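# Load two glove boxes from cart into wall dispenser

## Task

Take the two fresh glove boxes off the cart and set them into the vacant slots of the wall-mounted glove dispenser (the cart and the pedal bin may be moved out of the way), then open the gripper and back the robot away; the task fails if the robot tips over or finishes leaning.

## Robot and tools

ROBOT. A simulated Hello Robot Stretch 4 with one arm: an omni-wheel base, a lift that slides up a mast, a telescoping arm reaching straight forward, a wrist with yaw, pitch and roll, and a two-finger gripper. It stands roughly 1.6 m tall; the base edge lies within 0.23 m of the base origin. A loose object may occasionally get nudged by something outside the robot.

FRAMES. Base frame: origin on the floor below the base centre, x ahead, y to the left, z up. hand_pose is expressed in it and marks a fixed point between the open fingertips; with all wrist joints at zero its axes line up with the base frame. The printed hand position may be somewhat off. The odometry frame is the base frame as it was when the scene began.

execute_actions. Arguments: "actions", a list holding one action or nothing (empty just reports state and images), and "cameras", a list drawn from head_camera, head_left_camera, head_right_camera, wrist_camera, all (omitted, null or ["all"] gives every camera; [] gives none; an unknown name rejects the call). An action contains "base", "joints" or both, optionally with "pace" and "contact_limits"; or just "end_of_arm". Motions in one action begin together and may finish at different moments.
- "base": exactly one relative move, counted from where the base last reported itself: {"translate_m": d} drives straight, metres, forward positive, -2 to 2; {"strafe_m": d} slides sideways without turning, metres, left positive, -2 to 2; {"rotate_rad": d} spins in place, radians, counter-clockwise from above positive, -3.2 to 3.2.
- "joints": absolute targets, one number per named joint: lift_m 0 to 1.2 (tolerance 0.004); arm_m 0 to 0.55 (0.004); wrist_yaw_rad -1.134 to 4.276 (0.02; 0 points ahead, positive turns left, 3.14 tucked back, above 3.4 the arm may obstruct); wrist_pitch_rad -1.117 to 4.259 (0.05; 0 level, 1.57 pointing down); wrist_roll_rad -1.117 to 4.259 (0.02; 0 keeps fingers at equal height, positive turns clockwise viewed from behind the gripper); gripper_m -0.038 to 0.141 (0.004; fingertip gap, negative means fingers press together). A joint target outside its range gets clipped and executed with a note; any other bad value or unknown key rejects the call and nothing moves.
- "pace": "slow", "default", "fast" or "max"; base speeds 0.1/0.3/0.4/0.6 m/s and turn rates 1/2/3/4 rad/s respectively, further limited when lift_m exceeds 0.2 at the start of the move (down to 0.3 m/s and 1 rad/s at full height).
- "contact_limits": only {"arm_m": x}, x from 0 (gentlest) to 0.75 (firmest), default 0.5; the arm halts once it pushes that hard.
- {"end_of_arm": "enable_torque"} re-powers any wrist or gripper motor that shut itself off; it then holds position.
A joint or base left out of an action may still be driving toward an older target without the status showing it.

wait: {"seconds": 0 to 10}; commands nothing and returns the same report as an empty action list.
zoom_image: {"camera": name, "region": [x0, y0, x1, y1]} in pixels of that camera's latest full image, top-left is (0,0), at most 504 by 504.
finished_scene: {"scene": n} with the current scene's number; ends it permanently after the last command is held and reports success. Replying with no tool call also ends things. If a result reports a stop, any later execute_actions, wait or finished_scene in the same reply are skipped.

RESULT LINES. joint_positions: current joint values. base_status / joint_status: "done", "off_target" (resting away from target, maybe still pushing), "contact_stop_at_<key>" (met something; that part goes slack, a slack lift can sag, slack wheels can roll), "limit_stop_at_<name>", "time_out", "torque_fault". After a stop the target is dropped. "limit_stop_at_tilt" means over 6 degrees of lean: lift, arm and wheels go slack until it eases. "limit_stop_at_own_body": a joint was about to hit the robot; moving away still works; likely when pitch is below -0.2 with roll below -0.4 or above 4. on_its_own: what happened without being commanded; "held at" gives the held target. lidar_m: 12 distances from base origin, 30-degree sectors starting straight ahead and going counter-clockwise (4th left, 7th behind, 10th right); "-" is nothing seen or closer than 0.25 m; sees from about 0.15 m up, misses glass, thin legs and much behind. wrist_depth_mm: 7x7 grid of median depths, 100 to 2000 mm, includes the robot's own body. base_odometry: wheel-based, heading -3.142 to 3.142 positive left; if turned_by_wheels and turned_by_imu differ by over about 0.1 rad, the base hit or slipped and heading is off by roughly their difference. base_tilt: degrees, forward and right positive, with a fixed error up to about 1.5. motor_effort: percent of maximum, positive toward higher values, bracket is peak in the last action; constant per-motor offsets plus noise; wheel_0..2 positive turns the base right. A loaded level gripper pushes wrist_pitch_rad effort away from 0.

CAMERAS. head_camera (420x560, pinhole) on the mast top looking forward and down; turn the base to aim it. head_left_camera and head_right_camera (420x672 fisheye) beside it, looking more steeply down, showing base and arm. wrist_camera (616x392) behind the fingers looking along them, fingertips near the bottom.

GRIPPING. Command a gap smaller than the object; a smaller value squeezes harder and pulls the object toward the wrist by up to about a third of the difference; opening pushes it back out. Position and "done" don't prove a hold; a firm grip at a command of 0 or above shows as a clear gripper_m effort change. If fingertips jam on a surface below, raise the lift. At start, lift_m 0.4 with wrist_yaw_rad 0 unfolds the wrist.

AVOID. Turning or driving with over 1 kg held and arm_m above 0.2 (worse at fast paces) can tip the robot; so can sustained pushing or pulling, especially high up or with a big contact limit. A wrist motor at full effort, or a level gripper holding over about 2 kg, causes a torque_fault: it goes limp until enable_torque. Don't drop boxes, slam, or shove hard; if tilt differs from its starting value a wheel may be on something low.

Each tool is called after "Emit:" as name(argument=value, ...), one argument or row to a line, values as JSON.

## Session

Emit:
execute_actions(
  actions=[],
)

Scene clock: 0.00 s.
base_odometry: x=+0.000 y=+0.000 heading=+0.000 (m, m, rad; odometry frame)
turned_by_wheels: +0.000 (rad since the last result)
turned_by_imu: +0.000 (rad since the last result)
base_tilt: forward=-0.9 right=+0.0 (deg)
lidar_m: 2.48 2.60 1.19 1.04 1.06 1.30 1.71 1.72 2.26 2.02 1.78 1.96
base_status: not commanded
joint_positions: lift_m=+0.134 arm_m=+0.001 wrist_yaw_rad=+3.138 wrist_pitch_rad=-0.001 wrist_roll_rad=-0.002 gripper_m=+0.057
joint_status: not commanded
motor_effort: lift_m=+19 arm_m=-1 wrist_yaw_rad=+0 wrist_pitch_rad=-8 wrist_roll_rad=+0 gripper_m=-4 wheel_0=+0 wheel_1=+0 wheel_2=+0 (%)
hand_pose: x=-0.1163 y=+0.0885 z=+0.3128 quat_wxyz=(+0.002, +0.000, -0.001, +1.000) (m; base frame)
wrist_depth_mm: - 145 249 - - - 1921 / - 111 144 - - - 1229 / - 115 143 - - - 1229 / - 132 167 - - - 1205 / 201 1808 1756 1983 - - 1255 / 220 1430 209 1336 195 1308 1182 / 218 854 798 135 842 788 842
pictures: head_camera, head_left_camera, head_right_camera, wrist_camera
Images, in order (width x height): head_camera 420x560, head_left_camera 420x672, head_right_camera 420x672, wrist_camera 616x392.

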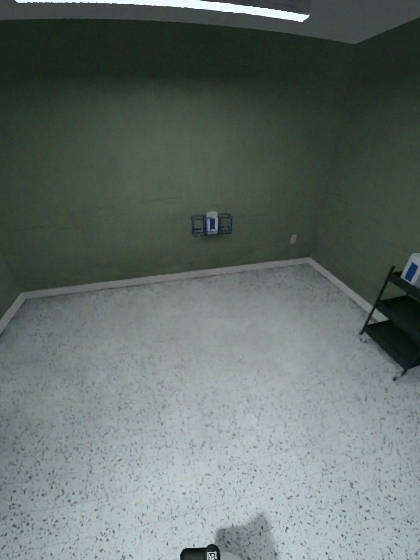

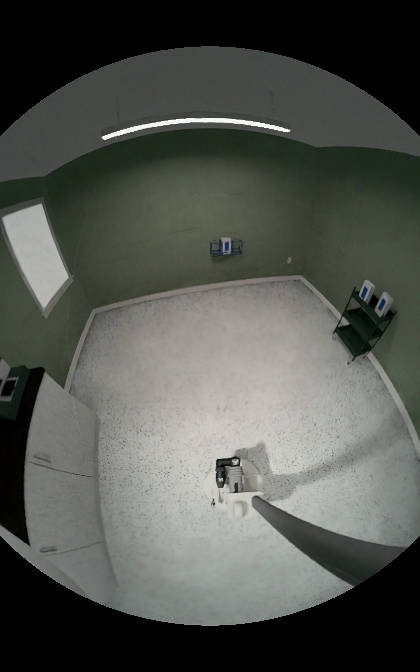

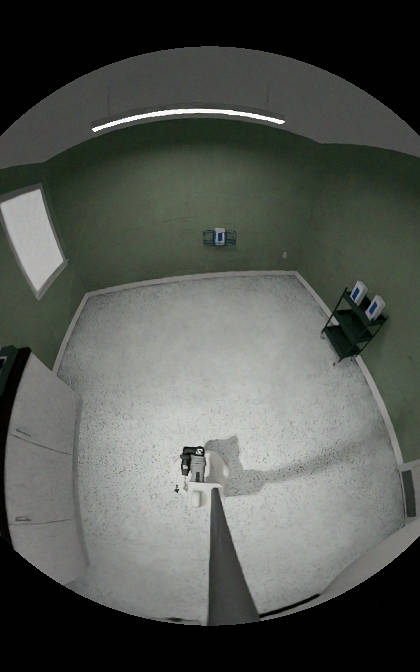

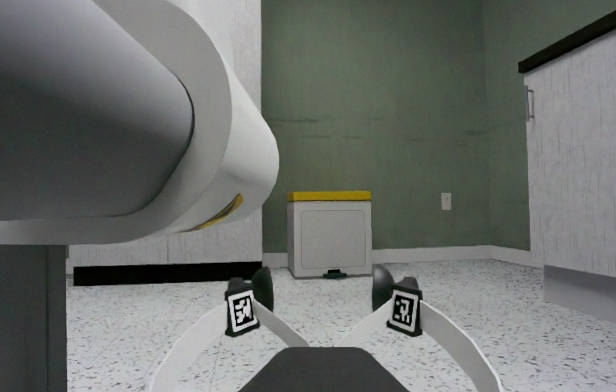

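Emit:
execute_actions(
  actions=[
    {"base":{"rotate_rad":0.17},"joints":{"lift_m":0.66,"wrist_yaw_rad":0,"gripper_m":0.141}},
  ],
  cameras=[],
)

Emit:
execute_actions(
  actions=[
    {"base":{"translate_m":1.0}},
  ],
  cameras=[],
)

Emit:
execute_actions(
  actions=[
    {"base":{"rotate_rad":-1.59}},
  ],
)

Scene clock: 5.07 s.
base_odometry: x=+0.000 y=+0.000 heading=+0.169 (m, m, rad; odometry frame)
turned_by_wheels: +0.169 (rad since the last result)
turned_by_imu: +0.165 (rad since the last result)
base_tilt: forward=-0.8 right=+0.0 (deg)
lidar_m: 2.50 2.45 1.12 1.04 1.09 1.49 1.69 1.78 2.14 2.01 1.75 2.61
base_status: done
joint_positions: lift_m=+0.660 arm_m=+0.001 wrist_yaw_rad=+0.001 wrist_pitch_rad=-0.001 wrist_roll_rad=-0.002 gripper_m=+0.141
joint_status: all done
motor_effort: lift_m=+22(21) arm_m=-1(1) wrist_yaw_rad=-2(9) wrist_pitch_rad=-7(7) wrist_roll_rad=+1(0) gripper_m=-1(5) wheel_0=-5(8) wheel_1=-4(9) wheel_2=-4(7) (%)
hand_pose: x=+0.4604 y=-0.0873 z=+0.8381 quat_wxyz=(+1.000, -0.001, +0.000, +0.000) (m; base frame)
wrist_depth_mm: - - - - - - - / - - - - - - - / - - - - - - - / - - - - - - - / - - - - - - - / - - 218 - - 210 - / - - - 141 - - -
pictures: none
No camera images: the call's "cameras" was empty. Leave "cameras" out to get every camera's image.

Scene clock: 9.90 s.
base_odometry: x=+0.986 y=+0.169 heading=+0.169 (m, m, rad; odometry frame)
turned_by_wheels: +0.000 (rad since the last result)
turned_by_imu: -0.004 (rad since the last result)
base_tilt: forward=-0.9 right=+0.0 (deg)
lidar_m: 1.53 1.61 1.78 1.20 1.14 1.54 2.69 2.80 2.09 1.59 2.08 1.57
base_status: done
joint_positions: lift_m=+0.660 arm_m=+0.001 wrist_yaw_rad=+0.000 wrist_pitch_rad=-0.001 wrist_roll_rad=-0.002 gripper_m=+0.141
joint_status: not commanded
motor_effort: lift_m=+21(22) arm_m=-1(1) wrist_yaw_rad=-1(2) wrist_pitch_rad=-9(5) wrist_roll_rad=+0(1) gripper_m=+0(1) wheel_0=+3(8) wheel_1=+4(6) wheel_2=-1(11) (%)
hand_pose: x=+0.4603 y=-0.0873 z=+0.8382 quat_wxyz=(+1.000, -0.001, +0.000, +0.000) (m; base frame)
wrist_depth_mm: 1464 1430 1430 1430 1430 1397 1430 / 1430 1430 1430 1397 1397 1397 1366 / 1464 1430 1430 1430 1397 1336 1397 / 1397 1430 1430 1397 1397 1336 1366 / 1397 1397 1397 1397 1430 1366 1397 / 1430 1430 218 1430 1397 209 1336 / 1397 1397 1397 141 1366 1366 1366
pictures: none
No camera images: the call's "cameras" was empty. Leave "cameras" out to get every camera's image.

Scene clock: 11.97 s.
base_odometry: x=+0.986 y=+0.169 heading=-1.420 (m, m, rad; odometry frame)
turned_by_wheels: -1.589 (rad since the last result)
turned_by_imu: -1.569 (rad since the last result)
base_tilt: forward=-0.9 right=+0.0 (deg)
lidar_m: 1.59 2.09 1.56 1.53 1.65 1.77 1.23 1.14 1.51 2.71 2.81 2.11
base_status: done
joint_positions: lift_m=+0.660 arm_m=+0.001 wrist_yaw_rad=+0.000 wrist_pitch_rad=-0.001 wrist_roll_rad=-0.002 gripper_m=+0.141
joint_status: not commanded
motor_effort: lift_m=+21(21) arm_m=-1(1) wrist_yaw_rad=-1(1) wrist_pitch_rad=-9(9) wrist_roll_rad=+0(0) gripper_m=-1(2) wheel_0=+4(8) wheel_1=+4(10) wheel_2=+4(11) (%)
hand_pose: x=+0.4603 y=-0.0874 z=+0.8382 quat_wxyz=(+1.000, -0.001, +0.000, +0.000) (m; base frame)
wrist_depth_mm: 1983 1863 1921 1863 1863 1808 1921 / 1808 1863 1921 1808 1863 1863 1921 / 1808 1863 1863 1808 1808 1808 1863 / 1808 1808 1808 1921 1756 1808 1863 / 1808 1808 1863 1464 1808 1808 1808 / 1808 1863 218 1756 1808 208 1756 / 1708 1756 1863 141 1863 1756 1756
pictures: head_camera, head_left_camera, head_right_camera, wrist_camera
Images, in order (width x height): head_camera 420x560, head_left_camera 420x672, head_right_camera 420x672, wrist_camera 616x392.

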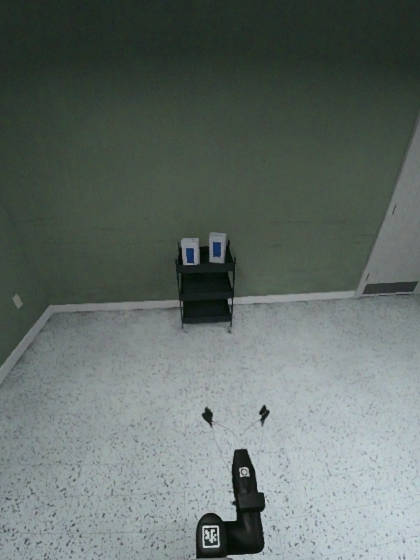

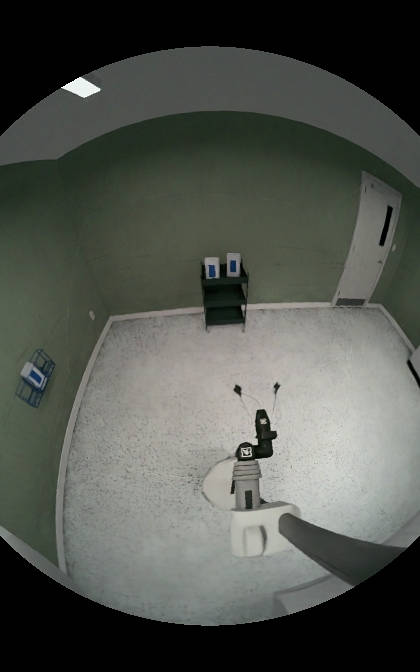

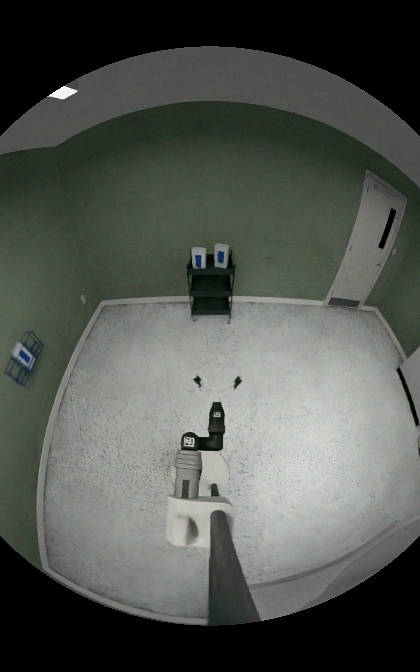

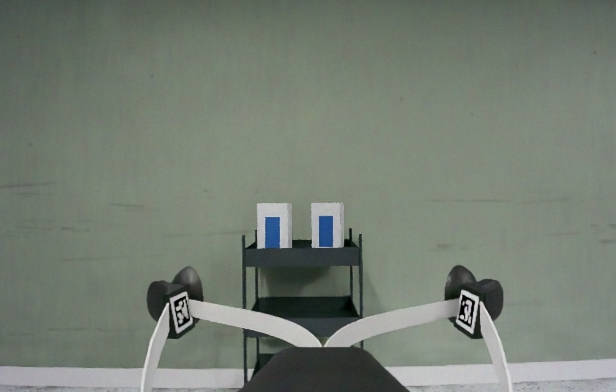

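Emit:
execute_actions(
  actions=[
    {"base":{"translate_m":0.9}},
  ],
  cameras=["head_camera","wrist_camera"],
)

Scene clock: 17.73 s.
base_odometry: x=+1.121 y=-0.721 heading=-1.419 (m, m, rad; odometry frame)
turned_by_wheels: +0.000 (rad since the last result)
turned_by_imu: -0.004 (rad since the last result)
base_tilt: forward=-0.9 right=+0.0 (deg)
lidar_m: 0.68 0.72 1.54 1.52 1.59 2.25 2.02 2.03 2.75 2.67 1.68 0.73
base_status: done
joint_positions: lift_m=+0.660 arm_m=+0.001 wrist_yaw_rad=+0.000 wrist_pitch_rad=-0.001 wrist_roll_rad=-0.002 gripper_m=+0.141
joint_status: not commanded
motor_effort: lift_m=+21(21) arm_m=-1(1) wrist_yaw_rad=-1(1) wrist_pitch_rad=-8(5) wrist_roll_rad=-1(0) gripper_m=-2(1) wheel_0=+2(7) wheel_1=+2(10) wheel_2=-1(11) (%)
hand_pose: x=+0.4603 y=-0.0874 z=+0.8383 quat_wxyz=(+1.000, -0.001, +0.000, +0.000) (m; base frame)
wrist_depth_mm: 917 904 931 917 931 931 917 / 931 917 931 931 931 931 917 / 917 917 904 904 917 917 917 / 931 917 917 917 917 931 931 / 904 904 539 654 917 917 931 / 917 488 219 634 615 211 917 / 904 484 484 141 480 891 891
pictures: head_camera, wrist_camera
Images, in order (width x height): head_camera 420x560, wrist_camera 616x392.

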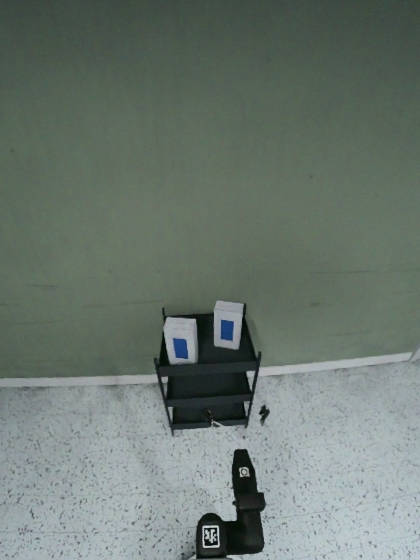

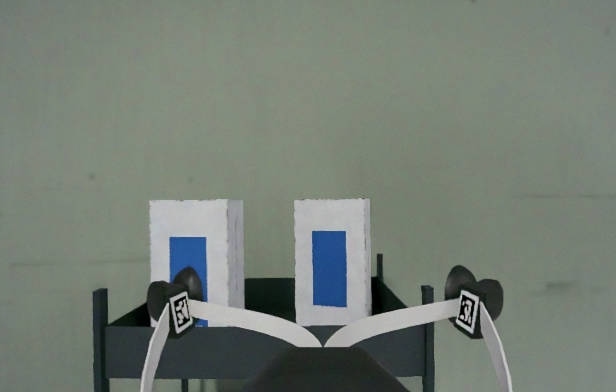

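Emit:
execute_actions(
  actions=[
    {"base":{"strafe_m":0.17},"joints":{"arm_m":0.1}},
  ],
  cameras=["wrist_camera"],
)

Scene clock: 20.97 s.
base_odometry: x=+1.289 y=-0.695 heading=-1.419 (m, m, rad; odometry frame)
turned_by_wheels: +0.000 (rad since the last result)
turned_by_imu: -0.002 (rad since the last result)
base_tilt: forward=-0.8 right=+0.0 (deg)
lidar_m: 0.68 1.13 1.51 1.34 1.39 2.00 2.05 2.06 2.74 2.84 1.66 0.72
base_status: done
joint_positions: lift_m=+0.660 arm_m=+0.099 wrist_yaw_rad=+0.000 wrist_pitch_rad=-0.001 wrist_roll_rad=-0.002 gripper_m=+0.141
joint_status: all done
motor_effort: lift_m=+21(21) arm_m=+5(7) wrist_yaw_rad=-1(0) wrist_pitch_rad=-9(7) wrist_roll_rad=-1(1) gripper_m=+4(4) wheel_0=-3(12) wheel_1=+2(11) wheel_2=+0(2) (%)
hand_pose: x=+0.5586 y=-0.0874 z=+0.8383 quat_wxyz=(+1.000, -0.001, +0.000, +0.000) (m; base frame)
wrist_depth_mm: 820 842 831 809 820 809 820 / 831 809 820 831 820 820 820 / 820 809 820 798 809 820 809 / 809 809 809 439 809 809 798 / 798 809 798 427 809 530 820 / 820 809 218 424 535 209 798 / 798 788 384 141 459 379 382
pictures: wrist_camera
Images, in order (width x height): wrist_camera 616x392.

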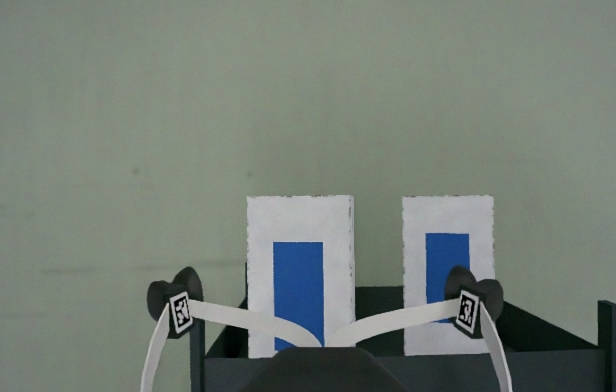

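Emit:
execute_actions(
  actions=[
    {"base":{"strafe_m":0.033},"joints":{"lift_m":0.672},"pace":"slow"},
  ],
  cameras=[],
)

Emit:
execute_actions(
  actions=[
    {"joints":{"arm_m":0.335}},
  ],
  cameras=["wrist_camera"],
)

Scene clock: 23.77 s.
base_odometry: x=+1.322 y=-0.690 heading=-1.419 (m, m, rad; odometry frame)
turned_by_wheels: +0.000 (rad since the last result)
turned_by_imu: -0.001 (rad since the last result)
base_tilt: forward=-0.9 right=-0.1 (deg)
lidar_m: 0.68 1.14 1.49 1.31 1.35 1.96 2.15 2.07 2.75 2.87 1.67 0.74
base_status: done
joint_positions: lift_m=+0.672 arm_m=+0.099 wrist_yaw_rad=+0.000 wrist_pitch_rad=-0.001 wrist_roll_rad=-0.002 gripper_m=+0.141
joint_status: all done
motor_effort: lift_m=+22(20) arm_m=+5(5) wrist_yaw_rad=+0(1) wrist_pitch_rad=-8(7) wrist_roll_rad=+1(1) gripper_m=-1(0) wheel_0=-4(12) wheel_1=+5(9) wheel_2=+0(0) (%)
hand_pose: x=+0.5586 y=-0.0874 z=+0.8501 quat_wxyz=(+1.000, -0.001, +0.000, +0.000) (m; base frame)
wrist_depth_mm: 809 831 820 820 820 820 809 / 820 798 809 831 820 820 820 / 809 809 820 820 820 809 820 / 820 798 820 809 809 809 809 / 809 798 798 433 809 525 809 / 788 809 218 433 418 208 798 / 809 809 798 142 539 445 415
pictures: none
No camera images: the call's "cameras" was empty. Leave "cameras" out to get every camera's image.

Scene clock: 25.57 s.
base_odometry: x=+1.322 y=-0.690 heading=-1.419 (m, m, rad; odometry frame)
turned_by_wheels: +0.000 (rad since the last result)
turned_by_imu: -0.001 (rad since the last result)
base_tilt: forward=-0.8 right=+0.0 (deg)
lidar_m: 0.68 1.16 1.49 1.31 1.36 1.99 2.12 2.05 2.79 2.88 1.65 0.73
base_status: not commanded
joint_positions: lift_m=+0.672 arm_m=+0.334 wrist_yaw_rad=-0.001 wrist_pitch_rad=-0.001 wrist_roll_rad=-0.002 gripper_m=+0.141
joint_status: all done
motor_effort: lift_m=+22(22) arm_m=+5(5) wrist_yaw_rad=+2(2) wrist_pitch_rad=-6(9) wrist_roll_rad=+1(0) gripper_m=+1(1) wheel_0=-4(4) wheel_1=+5(5) wheel_2=+0(0) (%)
hand_pose: x=+0.7935 y=-0.0876 z=+0.8502 quat_wxyz=(+1.000, -0.001, +0.000, +0.000) (m; base frame)
wrist_depth_mm: 585 569 585 580 580 580 580 / 574 585 569 580 574 580 574 / 574 564 569 574 569 574 574 / 574 574 569 574 569 574 569 / 569 569 564 202 193 322 294 / 564 559 206 198 191 196 294 / 559 569 564 139 189 325 294
pictures: wrist_camera
Images, in order (width x height): wrist_camera 616x392.

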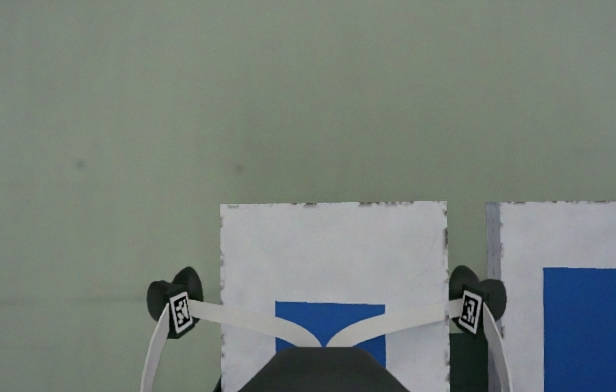

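Emit:
execute_actions(
  actions=[
    {"joints":{"gripper_m":0.06}},
  ],
  cameras=[],
)

Emit:
execute_actions(
  actions=[
    {"joints":{"lift_m":0.92}},
  ],
  cameras=["wrist_camera"],
)

Emit:
execute_actions(
  actions=[
    {"joints":{"arm_m":0.02}},
  ],
  cameras=[],
)

Emit:
execute_actions(
  actions=[
    {"base":{"translate_m":-0.4},"joints":{"lift_m":0.8}},
  ],
  cameras=[],
)

Emit:
execute_actions(
  actions=[
    {"base":{"rotate_rad":1.59},"pace":"slow"},
  ],
  cameras=["head_camera","wrist_camera"],
)

Scene clock: 33.27 s.
base_odometry: x=+1.322 y=-0.690 heading=-1.419 (m, m, rad; odometry frame)
turned_by_wheels: +0.000 (rad since the last result)
turned_by_imu: -0.002 (rad since the last result)
base_tilt: forward=-0.9 right=+0.0 (deg)
lidar_m: 0.68 1.13 1.49 1.34 1.36 1.96 2.13 2.07 2.75 2.85 1.66 0.73
base_status: not commanded
joint_positions: lift_m=+0.672 arm_m=+0.334 wrist_yaw_rad=-0.002 wrist_pitch_rad=-0.001 wrist_roll_rad=-0.002 gripper_m=+0.061
joint_status: all done
motor_effort: lift_m=+22(22) arm_m=+5(5) wrist_yaw_rad=+4(8) wrist_pitch_rad=-6(7) wrist_roll_rad=+1(3) gripper_m=-31(32) wheel_0=-4(4) wheel_1=+5(5) wheel_2=+0(0) (%)
hand_pose: x=+0.7935 y=-0.0879 z=+0.8503 quat_wxyz=(+1.000, -0.001, -0.001, -0.001) (m; base frame)
wrist_depth_mm: 574 574 574 569 574 574 580 / 574 569 569 574 574 580 569 / 569 574 574 574 574 574 569 / 569 569 574 580 574 569 569 / 569 569 189 182 175 574 294 / 559 559 189 184 176 183 291 / 559 559 191 180 175 469 289
pictures: none
No camera images: the call's "cameras" was empty. Leave "cameras" out to get every camera's image.

Scene clock: 35.37 s.
base_odometry: x=+1.322 y=-0.690 heading=-1.419 (m, m, rad; odometry frame)
turned_by_wheels: +0.000 (rad since the last result)
turned_by_imu: -0.001 (rad since the last result)
base_tilt: forward=-0.9 right=+0.0 (deg)
lidar_m: 0.68 1.12 1.48 1.32 1.37 1.97 2.13 2.06 2.75 2.87 1.65 0.72
base_status: not commanded
joint_positions: lift_m=+0.919 arm_m=+0.334 wrist_yaw_rad=+0.000 wrist_pitch_rad=+0.005 wrist_roll_rad=-0.002 gripper_m=+0.061
joint_status: all done
motor_effort: lift_m=+24(25) arm_m=+4(4) wrist_yaw_rad=-1(4) wrist_pitch_rad=-22(26) wrist_roll_rad=+0(0) gripper_m=-34(31) wheel_0=-4(4) wheel_1=+5(5) wheel_2=+0(0) (%)
hand_pose: x=+0.7936 y=-0.0874 z=+1.0962 quat_wxyz=(+1.000, -0.001, +0.003, +0.000) (m; base frame)
wrist_depth_mm: 564 569 574 569 569 574 574 / 569 574 569 574 569 564 569 / 569 569 574 569 569 564 569 / 564 564 574 569 569 569 564 / 569 569 191 184 178 569 569 / 569 564 188 183 177 185 564 / 574 559 189 180 174 559 569
pictures: wrist_camera
Images, in order (width x height): wrist_camera 616x392.

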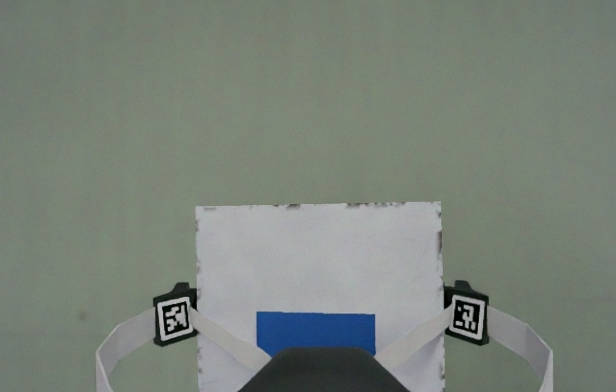

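Scene clock: 37.43 s.
base_odometry: x=+1.322 y=-0.690 heading=-1.419 (m, m, rad; odometry frame)
turned_by_wheels: +0.000 (rad since the last result)
turned_by_imu: -0.001 (rad since the last result)
base_tilt: forward=-0.9 right=+0.0 (deg)
lidar_m: 0.39 1.16 1.49 1.31 1.36 1.95 2.12 2.07 2.77 2.87 1.66 0.44
base_status: not commanded
joint_positions: lift_m=+0.919 arm_m=+0.021 wrist_yaw_rad=+0.000 wrist_pitch_rad=+0.006 wrist_roll_rad=-0.002 gripper_m=+0.061
joint_status: all done
on_its_own: wrist_pitch_rad is at rest, and its effort (-26) is outside its rest range (-23 to +23)
motor_effort: lift_m=+25(25) arm_m=-5(5) wrist_yaw_rad=+0(1) wrist_pitch_rad=-26(26) wrist_roll_rad=+0(0) gripper_m=-33(28) wheel_0=-4(4) wheel_1=+5(5) wheel_2=+0(0) (%)
hand_pose: x=+0.4802 y=-0.0875 z=+1.0961 quat_wxyz=(+1.000, -0.001, +0.003, +0.000) (m; base frame)
wrist_depth_mm: 891 891 891 917 891 891 891 / 878 904 891 891 891 891 904 / 891 904 904 904 917 891 878 / 891 891 891 904 878 878 878 / 878 878 191 183 177 891 878 / 878 866 188 183 177 185 904 / 878 878 190 179 173 597 878
pictures: none
No camera images: the call's "cameras" was empty. Leave "cameras" out to get every camera's image.

Scene clock: 40.27 s.
base_odometry: x=+1.262 y=-0.295 heading=-1.420 (m, m, rad; odometry frame)
turned_by_wheels: +0.000 (rad since the last result)
turned_by_imu: -0.001 (rad since the last result)
base_tilt: forward=-0.8 right=+0.0 (deg)
lidar_m: 0.40 1.55 1.48 1.29 1.45 1.93 2.22 1.66 2.19 2.88 2.21 0.43
base_status: done
joint_positions: lift_m=+0.800 arm_m=+0.021 wrist_yaw_rad=+0.000 wrist_pitch_rad=+0.006 wrist_roll_rad=-0.002 gripper_m=+0.061
joint_status: all done
on_its_own: wrist_pitch_rad is at rest, and its effort (-28) is outside its rest range (-23 to +23)
motor_effort: lift_m=+17(26) arm_m=-5(5) wrist_yaw_rad=+0(0) wrist_pitch_rad=-28(26) wrist_roll_rad=+0(1) gripper_m=-29(32) wheel_0=-3(8) wheel_1=-3(9) wheel_2=+0(11) (%)
hand_pose: x=+0.4802 y=-0.0874 z=+0.9767 quat_wxyz=(+1.000, -0.001, +0.003, +0.000) (m; base frame)
wrist_depth_mm: 1308 1308 1308 1336 1308 1308 1336 / 1281 1308 1308 1281 1336 1281 1336 / 1336 1255 1308 1281 1308 1281 1308 / 1308 1281 1336 1308 1308 1308 1281 / 1281 1281 190 184 178 1281 1281 / 1281 1281 188 183 177 185 1281 / 1308 1281 189 180 173 1281 1281
pictures: none
No camera images: the call's "cameras" was empty. Leave "cameras" out to get every camera's image.

Scene clock: 43.13 s.
base_odometry: x=+1.262 y=-0.295 heading=+0.169 (m, m, rad; odometry frame)
turned_by_wheels: +1.589 (rad since the last result)
turned_by_imu: +1.567 (rad since the last result)
base_tilt: forward=-0.9 right=+0.0 (deg)
lidar_m: 0.40 1.45 1.95 1.97 1.67 2.23 2.88 2.24 1.16 1.09 1.55 0.42
base_status: done
joint_positions: lift_m=+0.800 arm_m=+0.021 wrist_yaw_rad=+0.000 wrist_pitch_rad=+0.006 wrist_roll_rad=-0.002 gripper_m=+0.061
joint_status: not commanded
on_its_own: wrist_pitch_rad is at rest, and its effort (-28) is outside its rest range (-23 to +23)
motor_effort: lift_m=+17(17) arm_m=-4(4) wrist_yaw_rad=-2(2) wrist_pitch_rad=-28(26) wrist_roll_rad=+0(1) gripper_m=-33(32) wheel_0=-5(5) wheel_1=-5(8) wheel_2=-4(7) (%)
hand_pose: x=+0.4802 y=-0.0873 z=+0.9767 quat_wxyz=(+1.000, -0.001, +0.003, +0.000) (m; base frame)
wrist_depth_mm: 1205 1229 1182 1205 1182 1182 1182 / 1205 1205 1160 1205 1160 1205 1182 / 1229 1229 1182 1205 1182 1182 1182 / 1205 1182 1182 1182 1160 1182 1205 / 1205 1160 190 185 177 1182 1182 / 1205 1160 188 183 177 184 1182 / 1182 1205 189 180 173 1205 1182
pictures: head_camera, wrist_camera
Images, in order (width x height): head_camera 420x560, wrist_camera 616x392.

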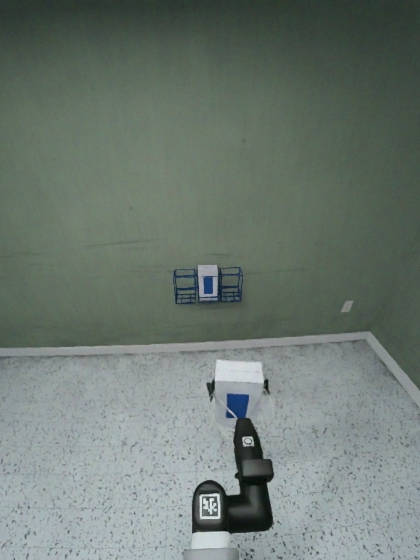

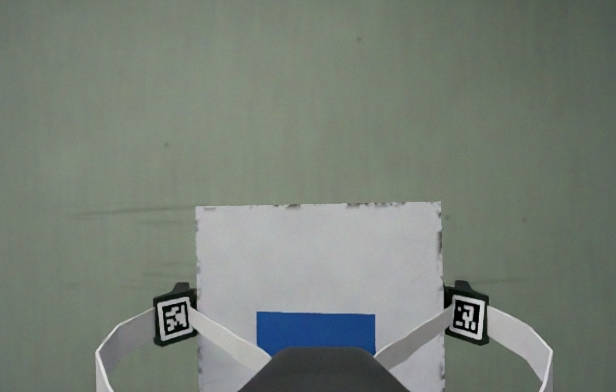

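Emit:
execute_actions(
  actions=[
    {"base":{"translate_m":0.53},"joints":{"lift_m":0.9}},
  ],
  cameras=["head_camera"],
)

Emit:
zoom_image(
  camera="head_camera",
  region=[140, 270, 300, 410],
)

Scene clock: 49.53 s.
base_odometry: x=+1.784 y=-0.206 heading=+0.170 (m, m, rad; odometry frame)
turned_by_wheels: +0.000 (rad since the last result)
turned_by_imu: -0.003 (rad since the last result)
base_tilt: forward=-0.8 right=-0.1 (deg)
lidar_m: 0.42 0.89 1.20 2.21 1.90 2.25 3.53 2.23 1.20 1.48 1.29 0.46
base_status: done
joint_positions: lift_m=+0.900 arm_m=+0.021 wrist_yaw_rad=+0.000 wrist_pitch_rad=+0.006 wrist_roll_rad=-0.002 gripper_m=+0.061
joint_status: all done
on_its_own: wrist_pitch_rad is at rest, and its effort (-25) is outside its rest range (-23 to +23)
motor_effort: lift_m=+24(23) arm_m=-4(4) wrist_yaw_rad=+0(2) wrist_pitch_rad=-25(25) wrist_roll_rad=+1(0) gripper_m=-29(33) wheel_0=+4(10) wheel_1=+4(8) wheel_2=-2(12) (%)
hand_pose: x=+0.4802 y=-0.0874 z=+1.0762 quat_wxyz=(+1.000, -0.001, +0.003, +0.000) (m; base frame)
wrist_depth_mm: 661 654 654 654 647 647 654 / 661 654 661 640 654 647 647 / 654 654 654 647 654 661 647 / 654 661 647 647 647 654 640 / 661 654 190 185 178 640 647 / 654 654 188 183 177 185 647 / 647 640 189 179 174 640 640
pictures: head_camera
Images, in order (width x height): head_camera 420x560.

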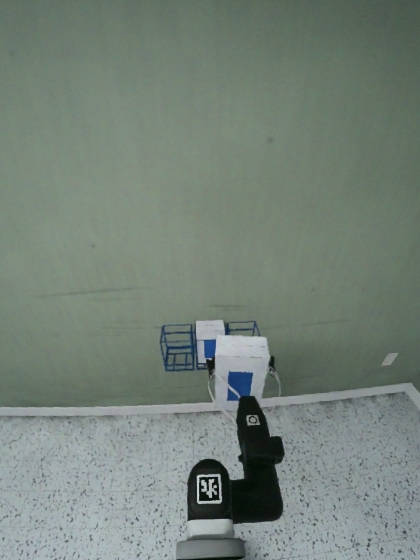

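Region (140, 270, 300, 410) of head_camera's 420x560 image, scaled by 3.150, with more detail than that image has; it fills the top 441 rows of this view, and the rest is white.

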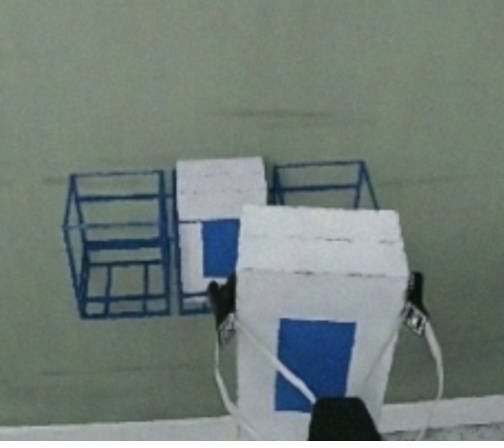

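Emit:
execute_actions(
  actions=[
    {"base":{"strafe_m":-0.065},"pace":"slow"},
  ],
  cameras=[],
)

Emit:
execute_actions(
  actions=[
    {"joints":{"arm_m":0.385,"wrist_yaw_rad":-0.06}},
  ],
  cameras=["head_camera","head_right_camera"],
)

Emit:
zoom_image(
  camera="head_camera",
  region=[140, 250, 300, 390],
)

Scene clock: 54.10 s.
base_odometry: x=+1.795 y=-0.269 heading=+0.170 (m, m, rad; odometry frame)
turned_by_wheels: +0.000 (rad since the last result)
turned_by_imu: -0.002 (rad since the last result)
base_tilt: forward=-0.8 right=+0.0 (deg)
lidar_m: 0.40 0.80 1.22 2.27 1.94 2.33 3.55 2.11 1.12 1.41 1.30 0.45
base_status: done
joint_positions: lift_m=+0.900 arm_m=+0.021 wrist_yaw_rad=+0.000 wrist_pitch_rad=+0.006 wrist_roll_rad=-0.002 gripper_m=+0.061
joint_status: not commanded
on_its_own: wrist_pitch_rad is at rest, and its effort (-25) is outside its rest range (-23 to +23)
motor_effort: lift_m=+24(24) arm_m=-4(5) wrist_yaw_rad=+0(1) wrist_pitch_rad=-25(26) wrist_roll_rad=+0(0) gripper_m=-36(29) wheel_0=+5(12) wheel_1=-4(8) wheel_2=+0(1) (%)
hand_pose: x=+0.4802 y=-0.0874 z=+1.0762 quat_wxyz=(+1.000, -0.001, +0.003, +0.000) (m; base frame)
wrist_depth_mm: 661 647 661 661 654 654 654 / 661 661 661 654 647 654 647 / 654 661 654 654 661 654 661 / 661 654 661 654 654 654 647 / 647 661 191 184 178 647 640 / 654 647 189 184 176 183 640 / 654 647 190 180 173 647 640
pictures: none
No camera images: the call's "cameras" was empty. Leave "cameras" out to get every camera's image.

Scene clock: 56.30 s.
base_odometry: x=+1.795 y=-0.270 heading=+0.170 (m, m, rad; odometry frame)
turned_by_wheels: +0.000 (rad since the last result)
turned_by_imu: -0.001 (rad since the last result)
base_tilt: forward=-0.8 right=+0.0 (deg)
lidar_m: 0.76 0.80 1.23 2.27 1.94 2.35 3.54 2.12 1.16 1.41 1.31 0.92
base_status: not commanded
joint_positions: lift_m=+0.900 arm_m=+0.384 wrist_yaw_rad=-0.060 wrist_pitch_rad=+0.005 wrist_roll_rad=-0.002 gripper_m=+0.061
joint_status: all done
on_its_own: wrist_pitch_rad is at rest, and its effort (-25) is outside its rest range (-23 to +23)
motor_effort: lift_m=+24(24) arm_m=+5(4) wrist_yaw_rad=-1(12) wrist_pitch_rad=-25(27) wrist_roll_rad=+1(1) gripper_m=-32(31) wheel_0=+3(5) wheel_1=-4(4) wheel_2=+0(0) (%)
hand_pose: x=+0.8378 y=-0.1045 z=+1.0762 quat_wxyz=(+1.000, -0.001, +0.003, -0.030) (m; base frame)
wrist_depth_mm: 281 285 290 294 296 298 303 / 282 285 287 291 297 298 300 / 281 283 289 290 294 297 301 / 281 286 287 289 294 297 301 / 278 283 190 185 178 296 300 / 278 282 189 182 177 185 300 / 279 282 189 179 174 294 298
pictures: head_camera, head_right_camera
Images, in order (width x height): head_camera 420x560, head_right_camera 420x672.

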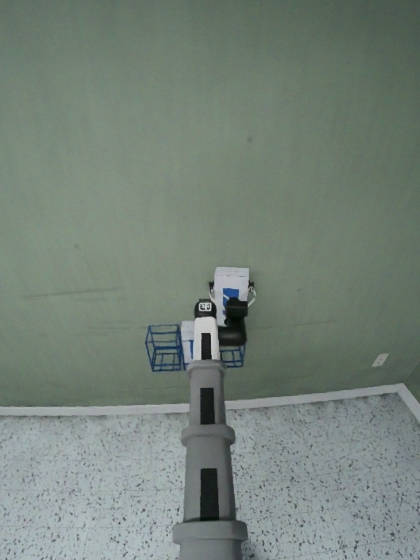

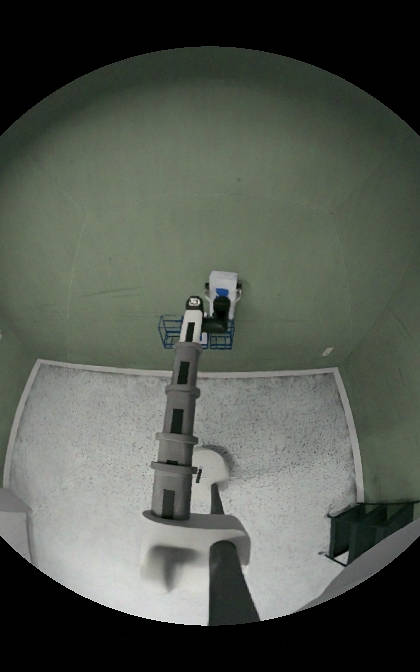

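Region (140, 250, 300, 390) of head_camera's 420x560 image, scaled by 3.150, with more detail than that image has; it fills the top 441 rows of this view, and the rest is white.

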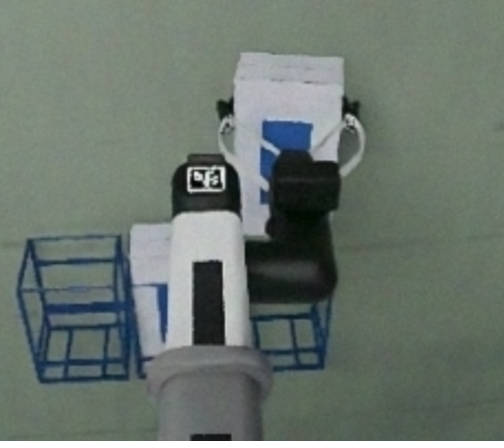

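Emit:
execute_actions(
  actions=[
    {"base":{"strafe_m":-0.052},"joints":{"wrist_yaw_rad":0.08},"pace":"slow"},
  ],
  cameras=[],
)

Emit:
execute_actions(
  actions=[
    {"joints":{"lift_m":0.85,"arm_m":0.405},"pace":"slow"},
  ],
  cameras=["head_camera","head_right_camera"],
)

Emit:
zoom_image(
  camera="head_camera",
  region=[140, 250, 300, 390],
)

Emit:
zoom_image(
  camera="head_right_camera",
  region=[140, 260, 270, 370],
)

Scene clock: 62.50 s.
base_odometry: x=+1.804 y=-0.321 heading=+0.170 (m, m, rad; odometry frame)
turned_by_wheels: +0.000 (rad since the last result)
turned_by_imu: -0.002 (rad since the last result)
base_tilt: forward=-0.9 right=+0.1 (deg)
lidar_m: 0.77 0.82 1.24 2.31 1.98 2.39 3.49 2.01 1.08 1.37 1.33 0.93
base_status: done
joint_positions: lift_m=+0.900 arm_m=+0.384 wrist_yaw_rad=+0.080 wrist_pitch_rad=+0.006 wrist_roll_rad=-0.002 gripper_m=+0.061
joint_status: all done
on_its_own: wrist_pitch_rad is at rest, and its effort (-24) is outside its rest range (-23 to +23)
motor_effort: lift_m=+24(24) arm_m=+5(4) wrist_yaw_rad=+0(8) wrist_pitch_rad=-24(23) wrist_roll_rad=+1(1) gripper_m=-31(36) wheel_0=+4(6) wheel_1=-3(9) wheel_2=+0(1) (%)
hand_pose: x=+0.8497 y=-0.0641 z=+1.0762 quat_wxyz=(+0.999, -0.001, +0.003, +0.040) (m; base frame)
wrist_depth_mm: 300 296 289 281 276 271 262 / 300 294 287 281 276 270 266 / 301 293 287 281 273 270 265 / 298 294 285 277 273 268 265 / 300 293 190 184 177 268 263 / 298 293 188 182 176 185 263 / 298 289 189 179 173 267 260
pictures: none
No camera images: the call's "cameras" was empty. Leave "cameras" out to get every camera's image.

Scene clock: 63.80 s.
base_odometry: x=+1.804 y=-0.321 heading=+0.170 (m, m, rad; odometry frame)
turned_by_wheels: +0.000 (rad since the last result)
turned_by_imu: -0.001 (rad since the last result)
base_tilt: forward=-0.8 right=+0.0 (deg)
lidar_m: 0.77 0.80 1.25 2.30 1.98 2.41 3.48 2.05 1.07 1.37 1.31 0.93
base_status: not commanded
joint_positions: lift_m=+0.850 arm_m=+0.404 wrist_yaw_rad=+0.080 wrist_pitch_rad=+0.006 wrist_roll_rad=-0.002 gripper_m=+0.061
joint_status: all done
on_its_own: wrist_pitch_rad is at rest, and its effort (-26) is outside its rest range (-23 to +23)
motor_effort: lift_m=+16(24) arm_m=+5(3) wrist_yaw_rad=+1(0) wrist_pitch_rad=-26(26) wrist_roll_rad=+1(0) gripper_m=-28(35) wheel_0=+3(4) wheel_1=-3(3) wheel_2=+0(0) (%)
hand_pose: x=+0.8696 y=-0.0641 z=+1.0267 quat_wxyz=(+0.999, -0.001, +0.003, +0.040) (m; base frame)
wrist_depth_mm: 281 273 266 263 254 250 246 / 281 273 266 260 255 250 245 / 279 273 268 260 255 248 244 / 279 273 265 258 253 249 246 / 278 272 190 184 178 248 245 / 277 272 189 182 176 185 244 / 277 268 188 179 173 248 243
pictures: head_camera, head_right_camera
Images, in order (width x height): head_camera 420x560, head_right_camera 420x672.

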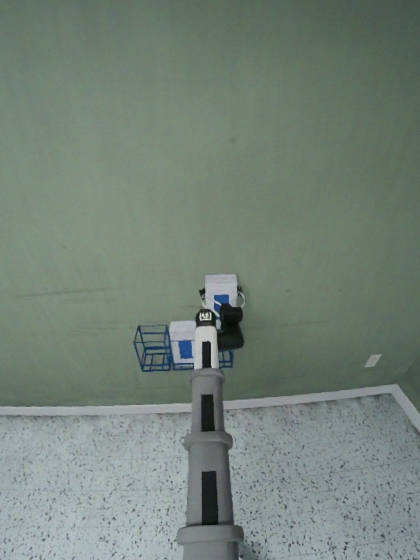

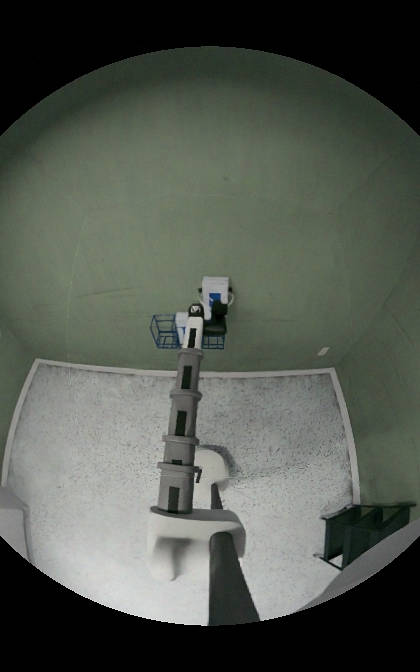

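Region (140, 250, 300, 390) of head_camera's 420x560 image, scaled by 3.150, with more detail than that image has; it fills the top 441 rows of this view, and the rest is white.

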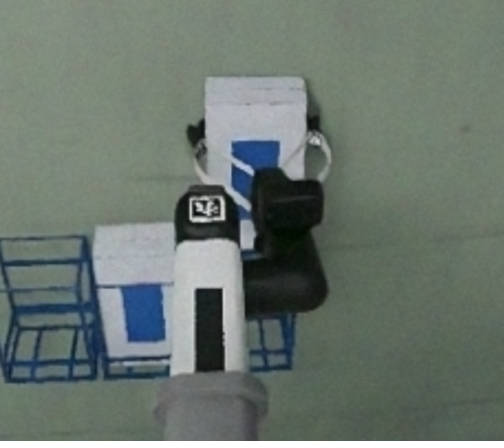

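Region (140, 260, 270, 370) of head_right_camera's 420x672 image, scaled by 3.877, with more detail than that image has; it fills the top 426 rows of this view, and the rest is white.

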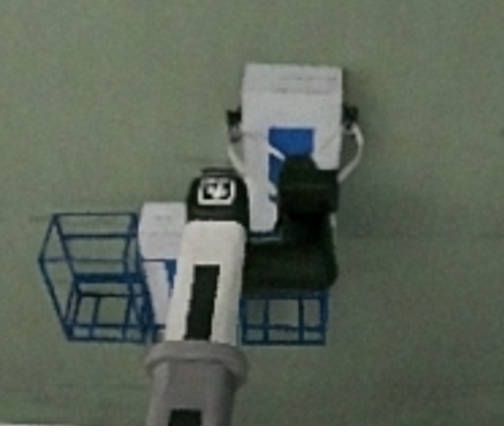

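Emit:
execute_actions(
  actions=[
    {"joints":{"lift_m":0.80},"pace":"slow"},
  ],
  cameras=[],
)

Emit:
execute_actions(
  actions=[
    {"joints":{"lift_m":0.775},"pace":"slow"},
  ],
  cameras=[],
)

Emit:
execute_actions(
  actions=[
    {"joints":{"lift_m":0.755},"pace":"slow"},
  ],
  cameras=["head_camera"],
)

Scene clock: 70.60 s.
base_odometry: x=+1.804 y=-0.321 heading=+0.170 (m, m, rad; odometry frame)
turned_by_wheels: +0.000 (rad since the last result)
turned_by_imu: -0.002 (rad since the last result)
base_tilt: forward=-0.9 right=+0.0 (deg)
lidar_m: 0.76 0.80 1.22 2.32 2.00 2.38 3.53 2.03 1.12 1.37 1.30 0.94
base_status: not commanded
joint_positions: lift_m=+0.801 arm_m=+0.404 wrist_yaw_rad=+0.082 wrist_pitch_rad=-0.010 wrist_roll_rad=-0.003 gripper_m=+0.061
joint_status: all done
motor_effort: lift_m=+11(18) arm_m=+5(4) wrist_yaw_rad=-6(6) wrist_pitch_rad=+20(26) wrist_roll_rad=+4(5) gripper_m=-30(30) wheel_0=+4(4) wheel_1=-3(4) wheel_2=+0(0) (%)
hand_pose: x=+0.8697 y=-0.0635 z=+0.9818 quat_wxyz=(+0.999, -0.001, -0.005, +0.041) (m; base frame)
wrist_depth_mm: 286 279 271 265 258 254 250 / 285 278 271 264 260 252 247 / 283 276 267 263 257 251 247 / 278 274 266 260 254 250 246 / 279 272 191 184 178 248 243 / 278 270 189 182 177 182 243 / 274 267 187 179 173 245 239
pictures: none
No camera images: the call's "cameras" was empty. Leave "cameras" out to get every camera's image.

Scene clock: 71.60 s.
base_odometry: x=+1.804 y=-0.321 heading=+0.170 (m, m, rad; odometry frame)
turned_by_wheels: +0.000 (rad since the last result)
turned_by_imu: +0.000 (rad since the last result)
base_tilt: forward=-0.9 right=+0.0 (deg)
lidar_m: 0.78 0.81 1.22 2.30 1.99 2.43 3.50 2.04 1.10 1.35 1.32 0.92
base_status: not commanded
joint_positions: lift_m=+0.776 arm_m=+0.404 wrist_yaw_rad=+0.087 wrist_pitch_rad=-0.034 wrist_roll_rad=-0.006 gripper_m=+0.061
joint_status: all done
on_its_own: wrist_yaw_rad is at rest, and its effort (-20) is outside its rest range (-13 to +13); wrist_pitch_rad is at rest, and its effort (+87) is outside its rest range (-23 to +23)
motor_effort: lift_m=+2(13) arm_m=+5(4) wrist_yaw_rad=-20(20) wrist_pitch_rad=+87(88) wrist_roll_rad=+12(13) gripper_m=-31(30) wheel_0=+4(4) wheel_1=-1(3) wheel_2=+0(0) (%)
hand_pose: x=+0.8699 y=-0.0621 z=+0.9644 quat_wxyz=(+0.999, -0.002, -0.017, +0.043) (m; base frame)
wrist_depth_mm: 298 290 283 273 268 259 254 / 294 285 278 270 264 257 251 / 289 282 274 266 260 254 249 / 286 277 270 190 186 251 245 / 282 274 192 186 180 248 243 / 277 271 188 183 177 182 240 / 274 265 185 178 172 241 236
pictures: none
No camera images: the call's "cameras" was empty. Leave "cameras" out to get every camera's image.

Scene clock: 72.40 s.
torque_fault: wrist_pitch_rad switched itself off since the last result.
base_odometry: x=+1.804 y=-0.321 heading=+0.170 (m, m, rad; odometry frame)
turned_by_wheels: +0.000 (rad since the last result)
turned_by_imu: +0.000 (rad since the last result)
base_tilt: forward=-0.8 right=+0.0 (deg)
lidar_m: 0.77 0.81 1.22 2.33 2.00 2.38 3.51 2.02 1.11 1.36 1.27 0.91
base_status: not commanded
joint_positions: lift_m=+0.773 arm_m=+0.404 wrist_yaw_rad=+0.081 wrist_pitch_rad=-0.131 wrist_roll_rad=-0.003 gripper_m=+0.061
joint_status: lift_m contact_stop (moved -0.004 of -0.021)
on_its_own: lift_m is slack since a contact_stop (your +0.755 is given up); wrist_pitch_rad is off since a torque_fault, until you send "end_of_arm": "enable_torque" (its first target -0.003 is given up)
motor_effort: lift_m=+19(17) arm_m=+4(5) wrist_yaw_rad=-3(24) wrist_pitch_rad=-1(100) wrist_roll_rad=+2(14) gripper_m=-30(34) wheel_0=+2(4) wheel_1=+0(1) wheel_2=+1(1) (%)
hand_pose: x=+0.8673 y=-0.0640 z=+0.9883 quat_wxyz=(+0.997, +0.001, -0.065, +0.040) (m; base frame)
wrist_depth_mm: 314 310 301 293 286 279 272 / 306 300 291 285 278 271 267 / 298 293 285 278 272 266 260 / 293 283 278 271 189 258 254 / 285 278 194 188 181 253 248 / 276 270 187 182 178 182 243 / 271 262 185 178 170 241 236
pictures: head_camera
Images, in order (width x height): head_camera 420x560.

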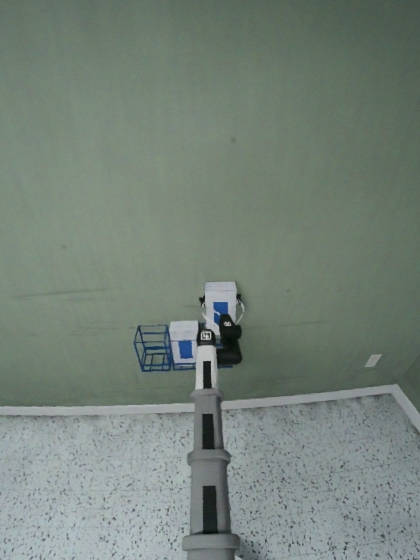

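Emit:
execute_actions(
  actions=[
    {"joints":{"lift_m":0.86},"pace":"slow"},
  ],
  cameras=[],
)

Emit:
execute_actions(
  actions=[
    {"end_of_arm":"enable_torque"},
  ],
  cameras=[],
)

Emit:
execute_actions(
  actions=[
    {"joints":{"wrist_pitch_rad":0.0,"lift_m":0.83},"pace":"slow"},
  ],
)

Emit:
zoom_image(
  camera="head_right_camera",
  region=[150, 270, 260, 360],
)

Emit:
zoom_image(
  camera="head_left_camera",
  region=[170, 280, 290, 380],
)

Scene clock: 77.60 s.
base_odometry: x=+1.804 y=-0.321 heading=+0.170 (m, m, rad; odometry frame)
turned_by_wheels: +0.000 (rad since the last result)
turned_by_imu: -0.002 (rad since the last result)
base_tilt: forward=-0.9 right=+0.0 (deg)
lidar_m: 0.76 0.81 1.22 2.31 1.97 2.40 3.49 2.02 1.12 1.36 1.31 0.93
base_status: not commanded
joint_positions: lift_m=+0.860 arm_m=+0.404 wrist_yaw_rad=+0.081 wrist_pitch_rad=+0.185 wrist_roll_rad=-0.003 gripper_m=+0.061
joint_status: all done
on_its_own: wrist_pitch_rad is off since a torque_fault, until you send "end_of_arm": "enable_torque" (its first target -0.003 is given up)
motor_effort: lift_m=+23(24) arm_m=+4(4) wrist_yaw_rad=-2(3) wrist_pitch_rad=+1(1) wrist_roll_rad=+3(2) gripper_m=-31(34) wheel_0=+2(3) wheel_1=+0(0) wheel_2=+1(1) (%)
hand_pose: x=+0.8649 y=-0.0642 z=+0.9849 quat_wxyz=(+0.995, -0.005, +0.092, +0.040) (m; base frame)
wrist_depth_mm: 253 246 242 236 231 227 224 / 257 253 248 242 237 232 229 / 265 257 253 249 244 238 232 / 273 267 258 251 232 244 239 / 281 274 185 178 172 250 246 / 291 278 187 182 176 182 253 / 297 287 193 181 177 263 256
pictures: none
No camera images: the call's "cameras" was empty. Leave "cameras" out to get every camera's image.

Scene clock: 77.90 s.
base_odometry: x=+1.804 y=-0.321 heading=+0.170 (m, m, rad; odometry frame)
turned_by_wheels: +0.000 (rad since the last result)
turned_by_imu: +0.000 (rad since the last result)
base_tilt: forward=-0.8 right=-0.1 (deg)
lidar_m: 0.76 0.79 1.21 2.29 1.99 2.39 3.50 2.03 1.10 1.37 1.29 0.92
base_status: not commanded
joint_positions: lift_m=+0.860 arm_m=+0.404 wrist_yaw_rad=+0.081 wrist_pitch_rad=+0.185 wrist_roll_rad=-0.003 gripper_m=+0.061
joint_status: not commanded
end_of_arm: enable_torque: each motor that was off is on again
on_its_own: wrist_pitch_rad is held at +0.185, not at its first target -0.003, since a torque_fault
motor_effort: lift_m=+23(23) arm_m=+5(4) wrist_yaw_rad=-3(3) wrist_pitch_rad=+0(1) wrist_roll_rad=+3(2) gripper_m=-33(31) wheel_0=+3(3) wheel_1=+0(0) wheel_2=+1(1) (%)
hand_pose: x=+0.8649 y=-0.0642 z=+0.9849 quat_wxyz=(+0.995, -0.005, +0.092, +0.040) (m; base frame)
wrist_depth_mm: 253 246 241 236 232 227 223 / 259 253 248 244 237 232 229 / 266 257 254 248 244 237 234 / 274 266 258 251 233 243 240 / 281 274 185 178 172 250 246 / 286 281 187 181 176 183 253 / 297 287 193 181 177 264 257
pictures: none
No camera images: the call's "cameras" was empty. Leave "cameras" out to get every camera's image.

Scene clock: 78.97 s.
base_odometry: x=+1.804 y=-0.321 heading=+0.170 (m, m, rad; odometry frame)
turned_by_wheels: +0.000 (rad since the last result)
turned_by_imu: +0.000 (rad since the last result)
base_tilt: forward=-0.8 right=+0.0 (deg)
lidar_m: 0.76 0.81 1.21 2.31 1.99 2.42 3.49 2.03 1.13 1.36 1.29 0.93
base_status: not commanded
joint_positions: lift_m=+0.830 arm_m=+0.404 wrist_yaw_rad=+0.080 wrist_pitch_rad=+0.009 wrist_roll_rad=-0.002 gripper_m=+0.061
joint_status: all done
on_its_own: wrist_pitch_rad is at rest, and its effort (-25) is outside its rest range (-23 to +23)
motor_effort: lift_m=+17(20) arm_m=+4(4) wrist_yaw_rad=+0(3) wrist_pitch_rad=-25(36) wrist_roll_rad=+1(4) gripper_m=-32(30) wheel_0=+2(3) wheel_1=+0(0) wheel_2=+1(1) (%)
hand_pose: x=+0.8697 y=-0.0641 z=+1.0059 quat_wxyz=(+0.999, -0.001, +0.004, +0.040) (m; base frame)
wrist_depth_mm: 279 273 266 259 254 250 243 / 281 272 266 260 256 251 246 / 278 273 266 260 254 249 245 / 277 272 266 258 252 250 244 / 278 272 190 184 178 249 245 / 278 271 189 182 177 183 243 / 278 268 187 178 173 247 243
pictures: head_camera, head_left_camera, head_right_camera, wrist_camera
Images, in order (width x height): head_camera 420x560, head_left_camera 420x672, head_right_camera 420x672, wrist_camera 616x392.

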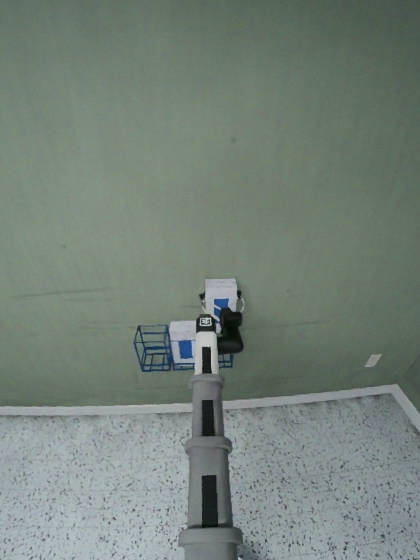

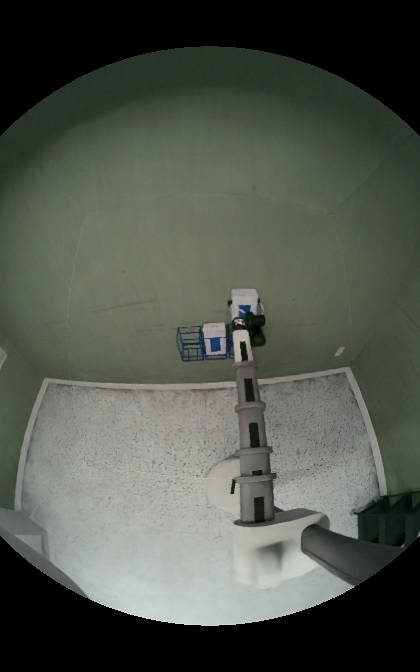

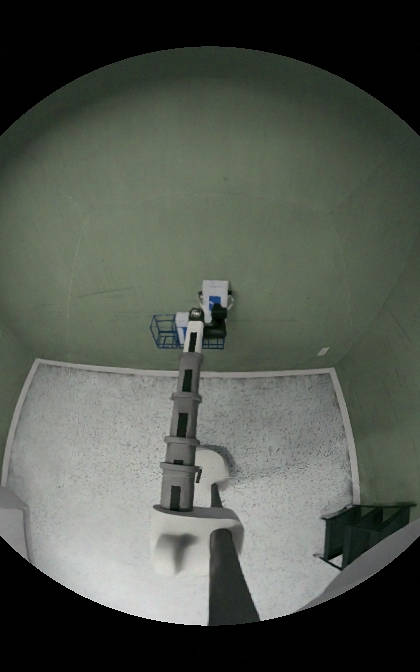

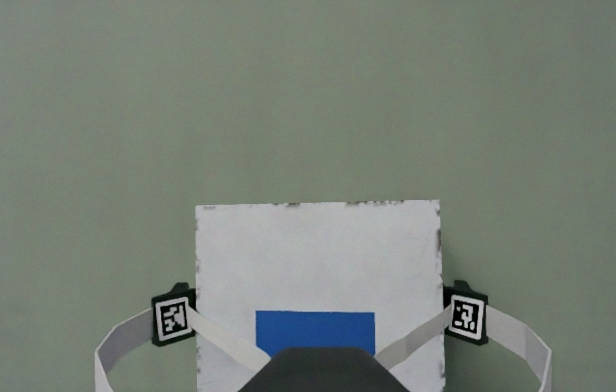

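Region (150, 270, 260, 360) of head_right_camera's 420x672 image, scaled by 4.582, with more detail than that image has; it fills the top 412 rows of this view, and the rest is white.

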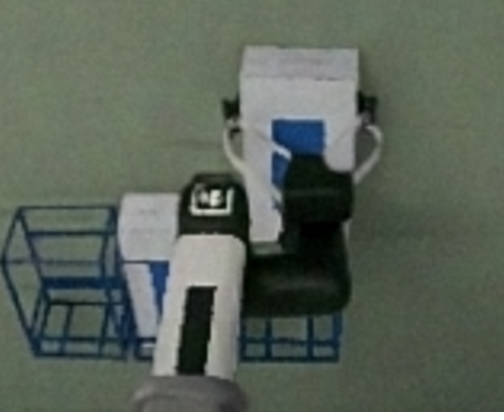

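Region (170, 280, 290, 380) of head_left_camera's 420x672 image, scaled by 4.200, with more detail than that image has.

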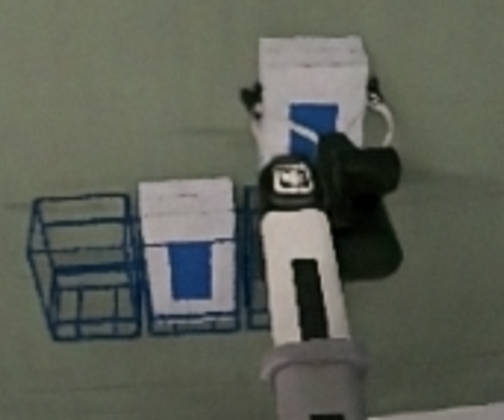

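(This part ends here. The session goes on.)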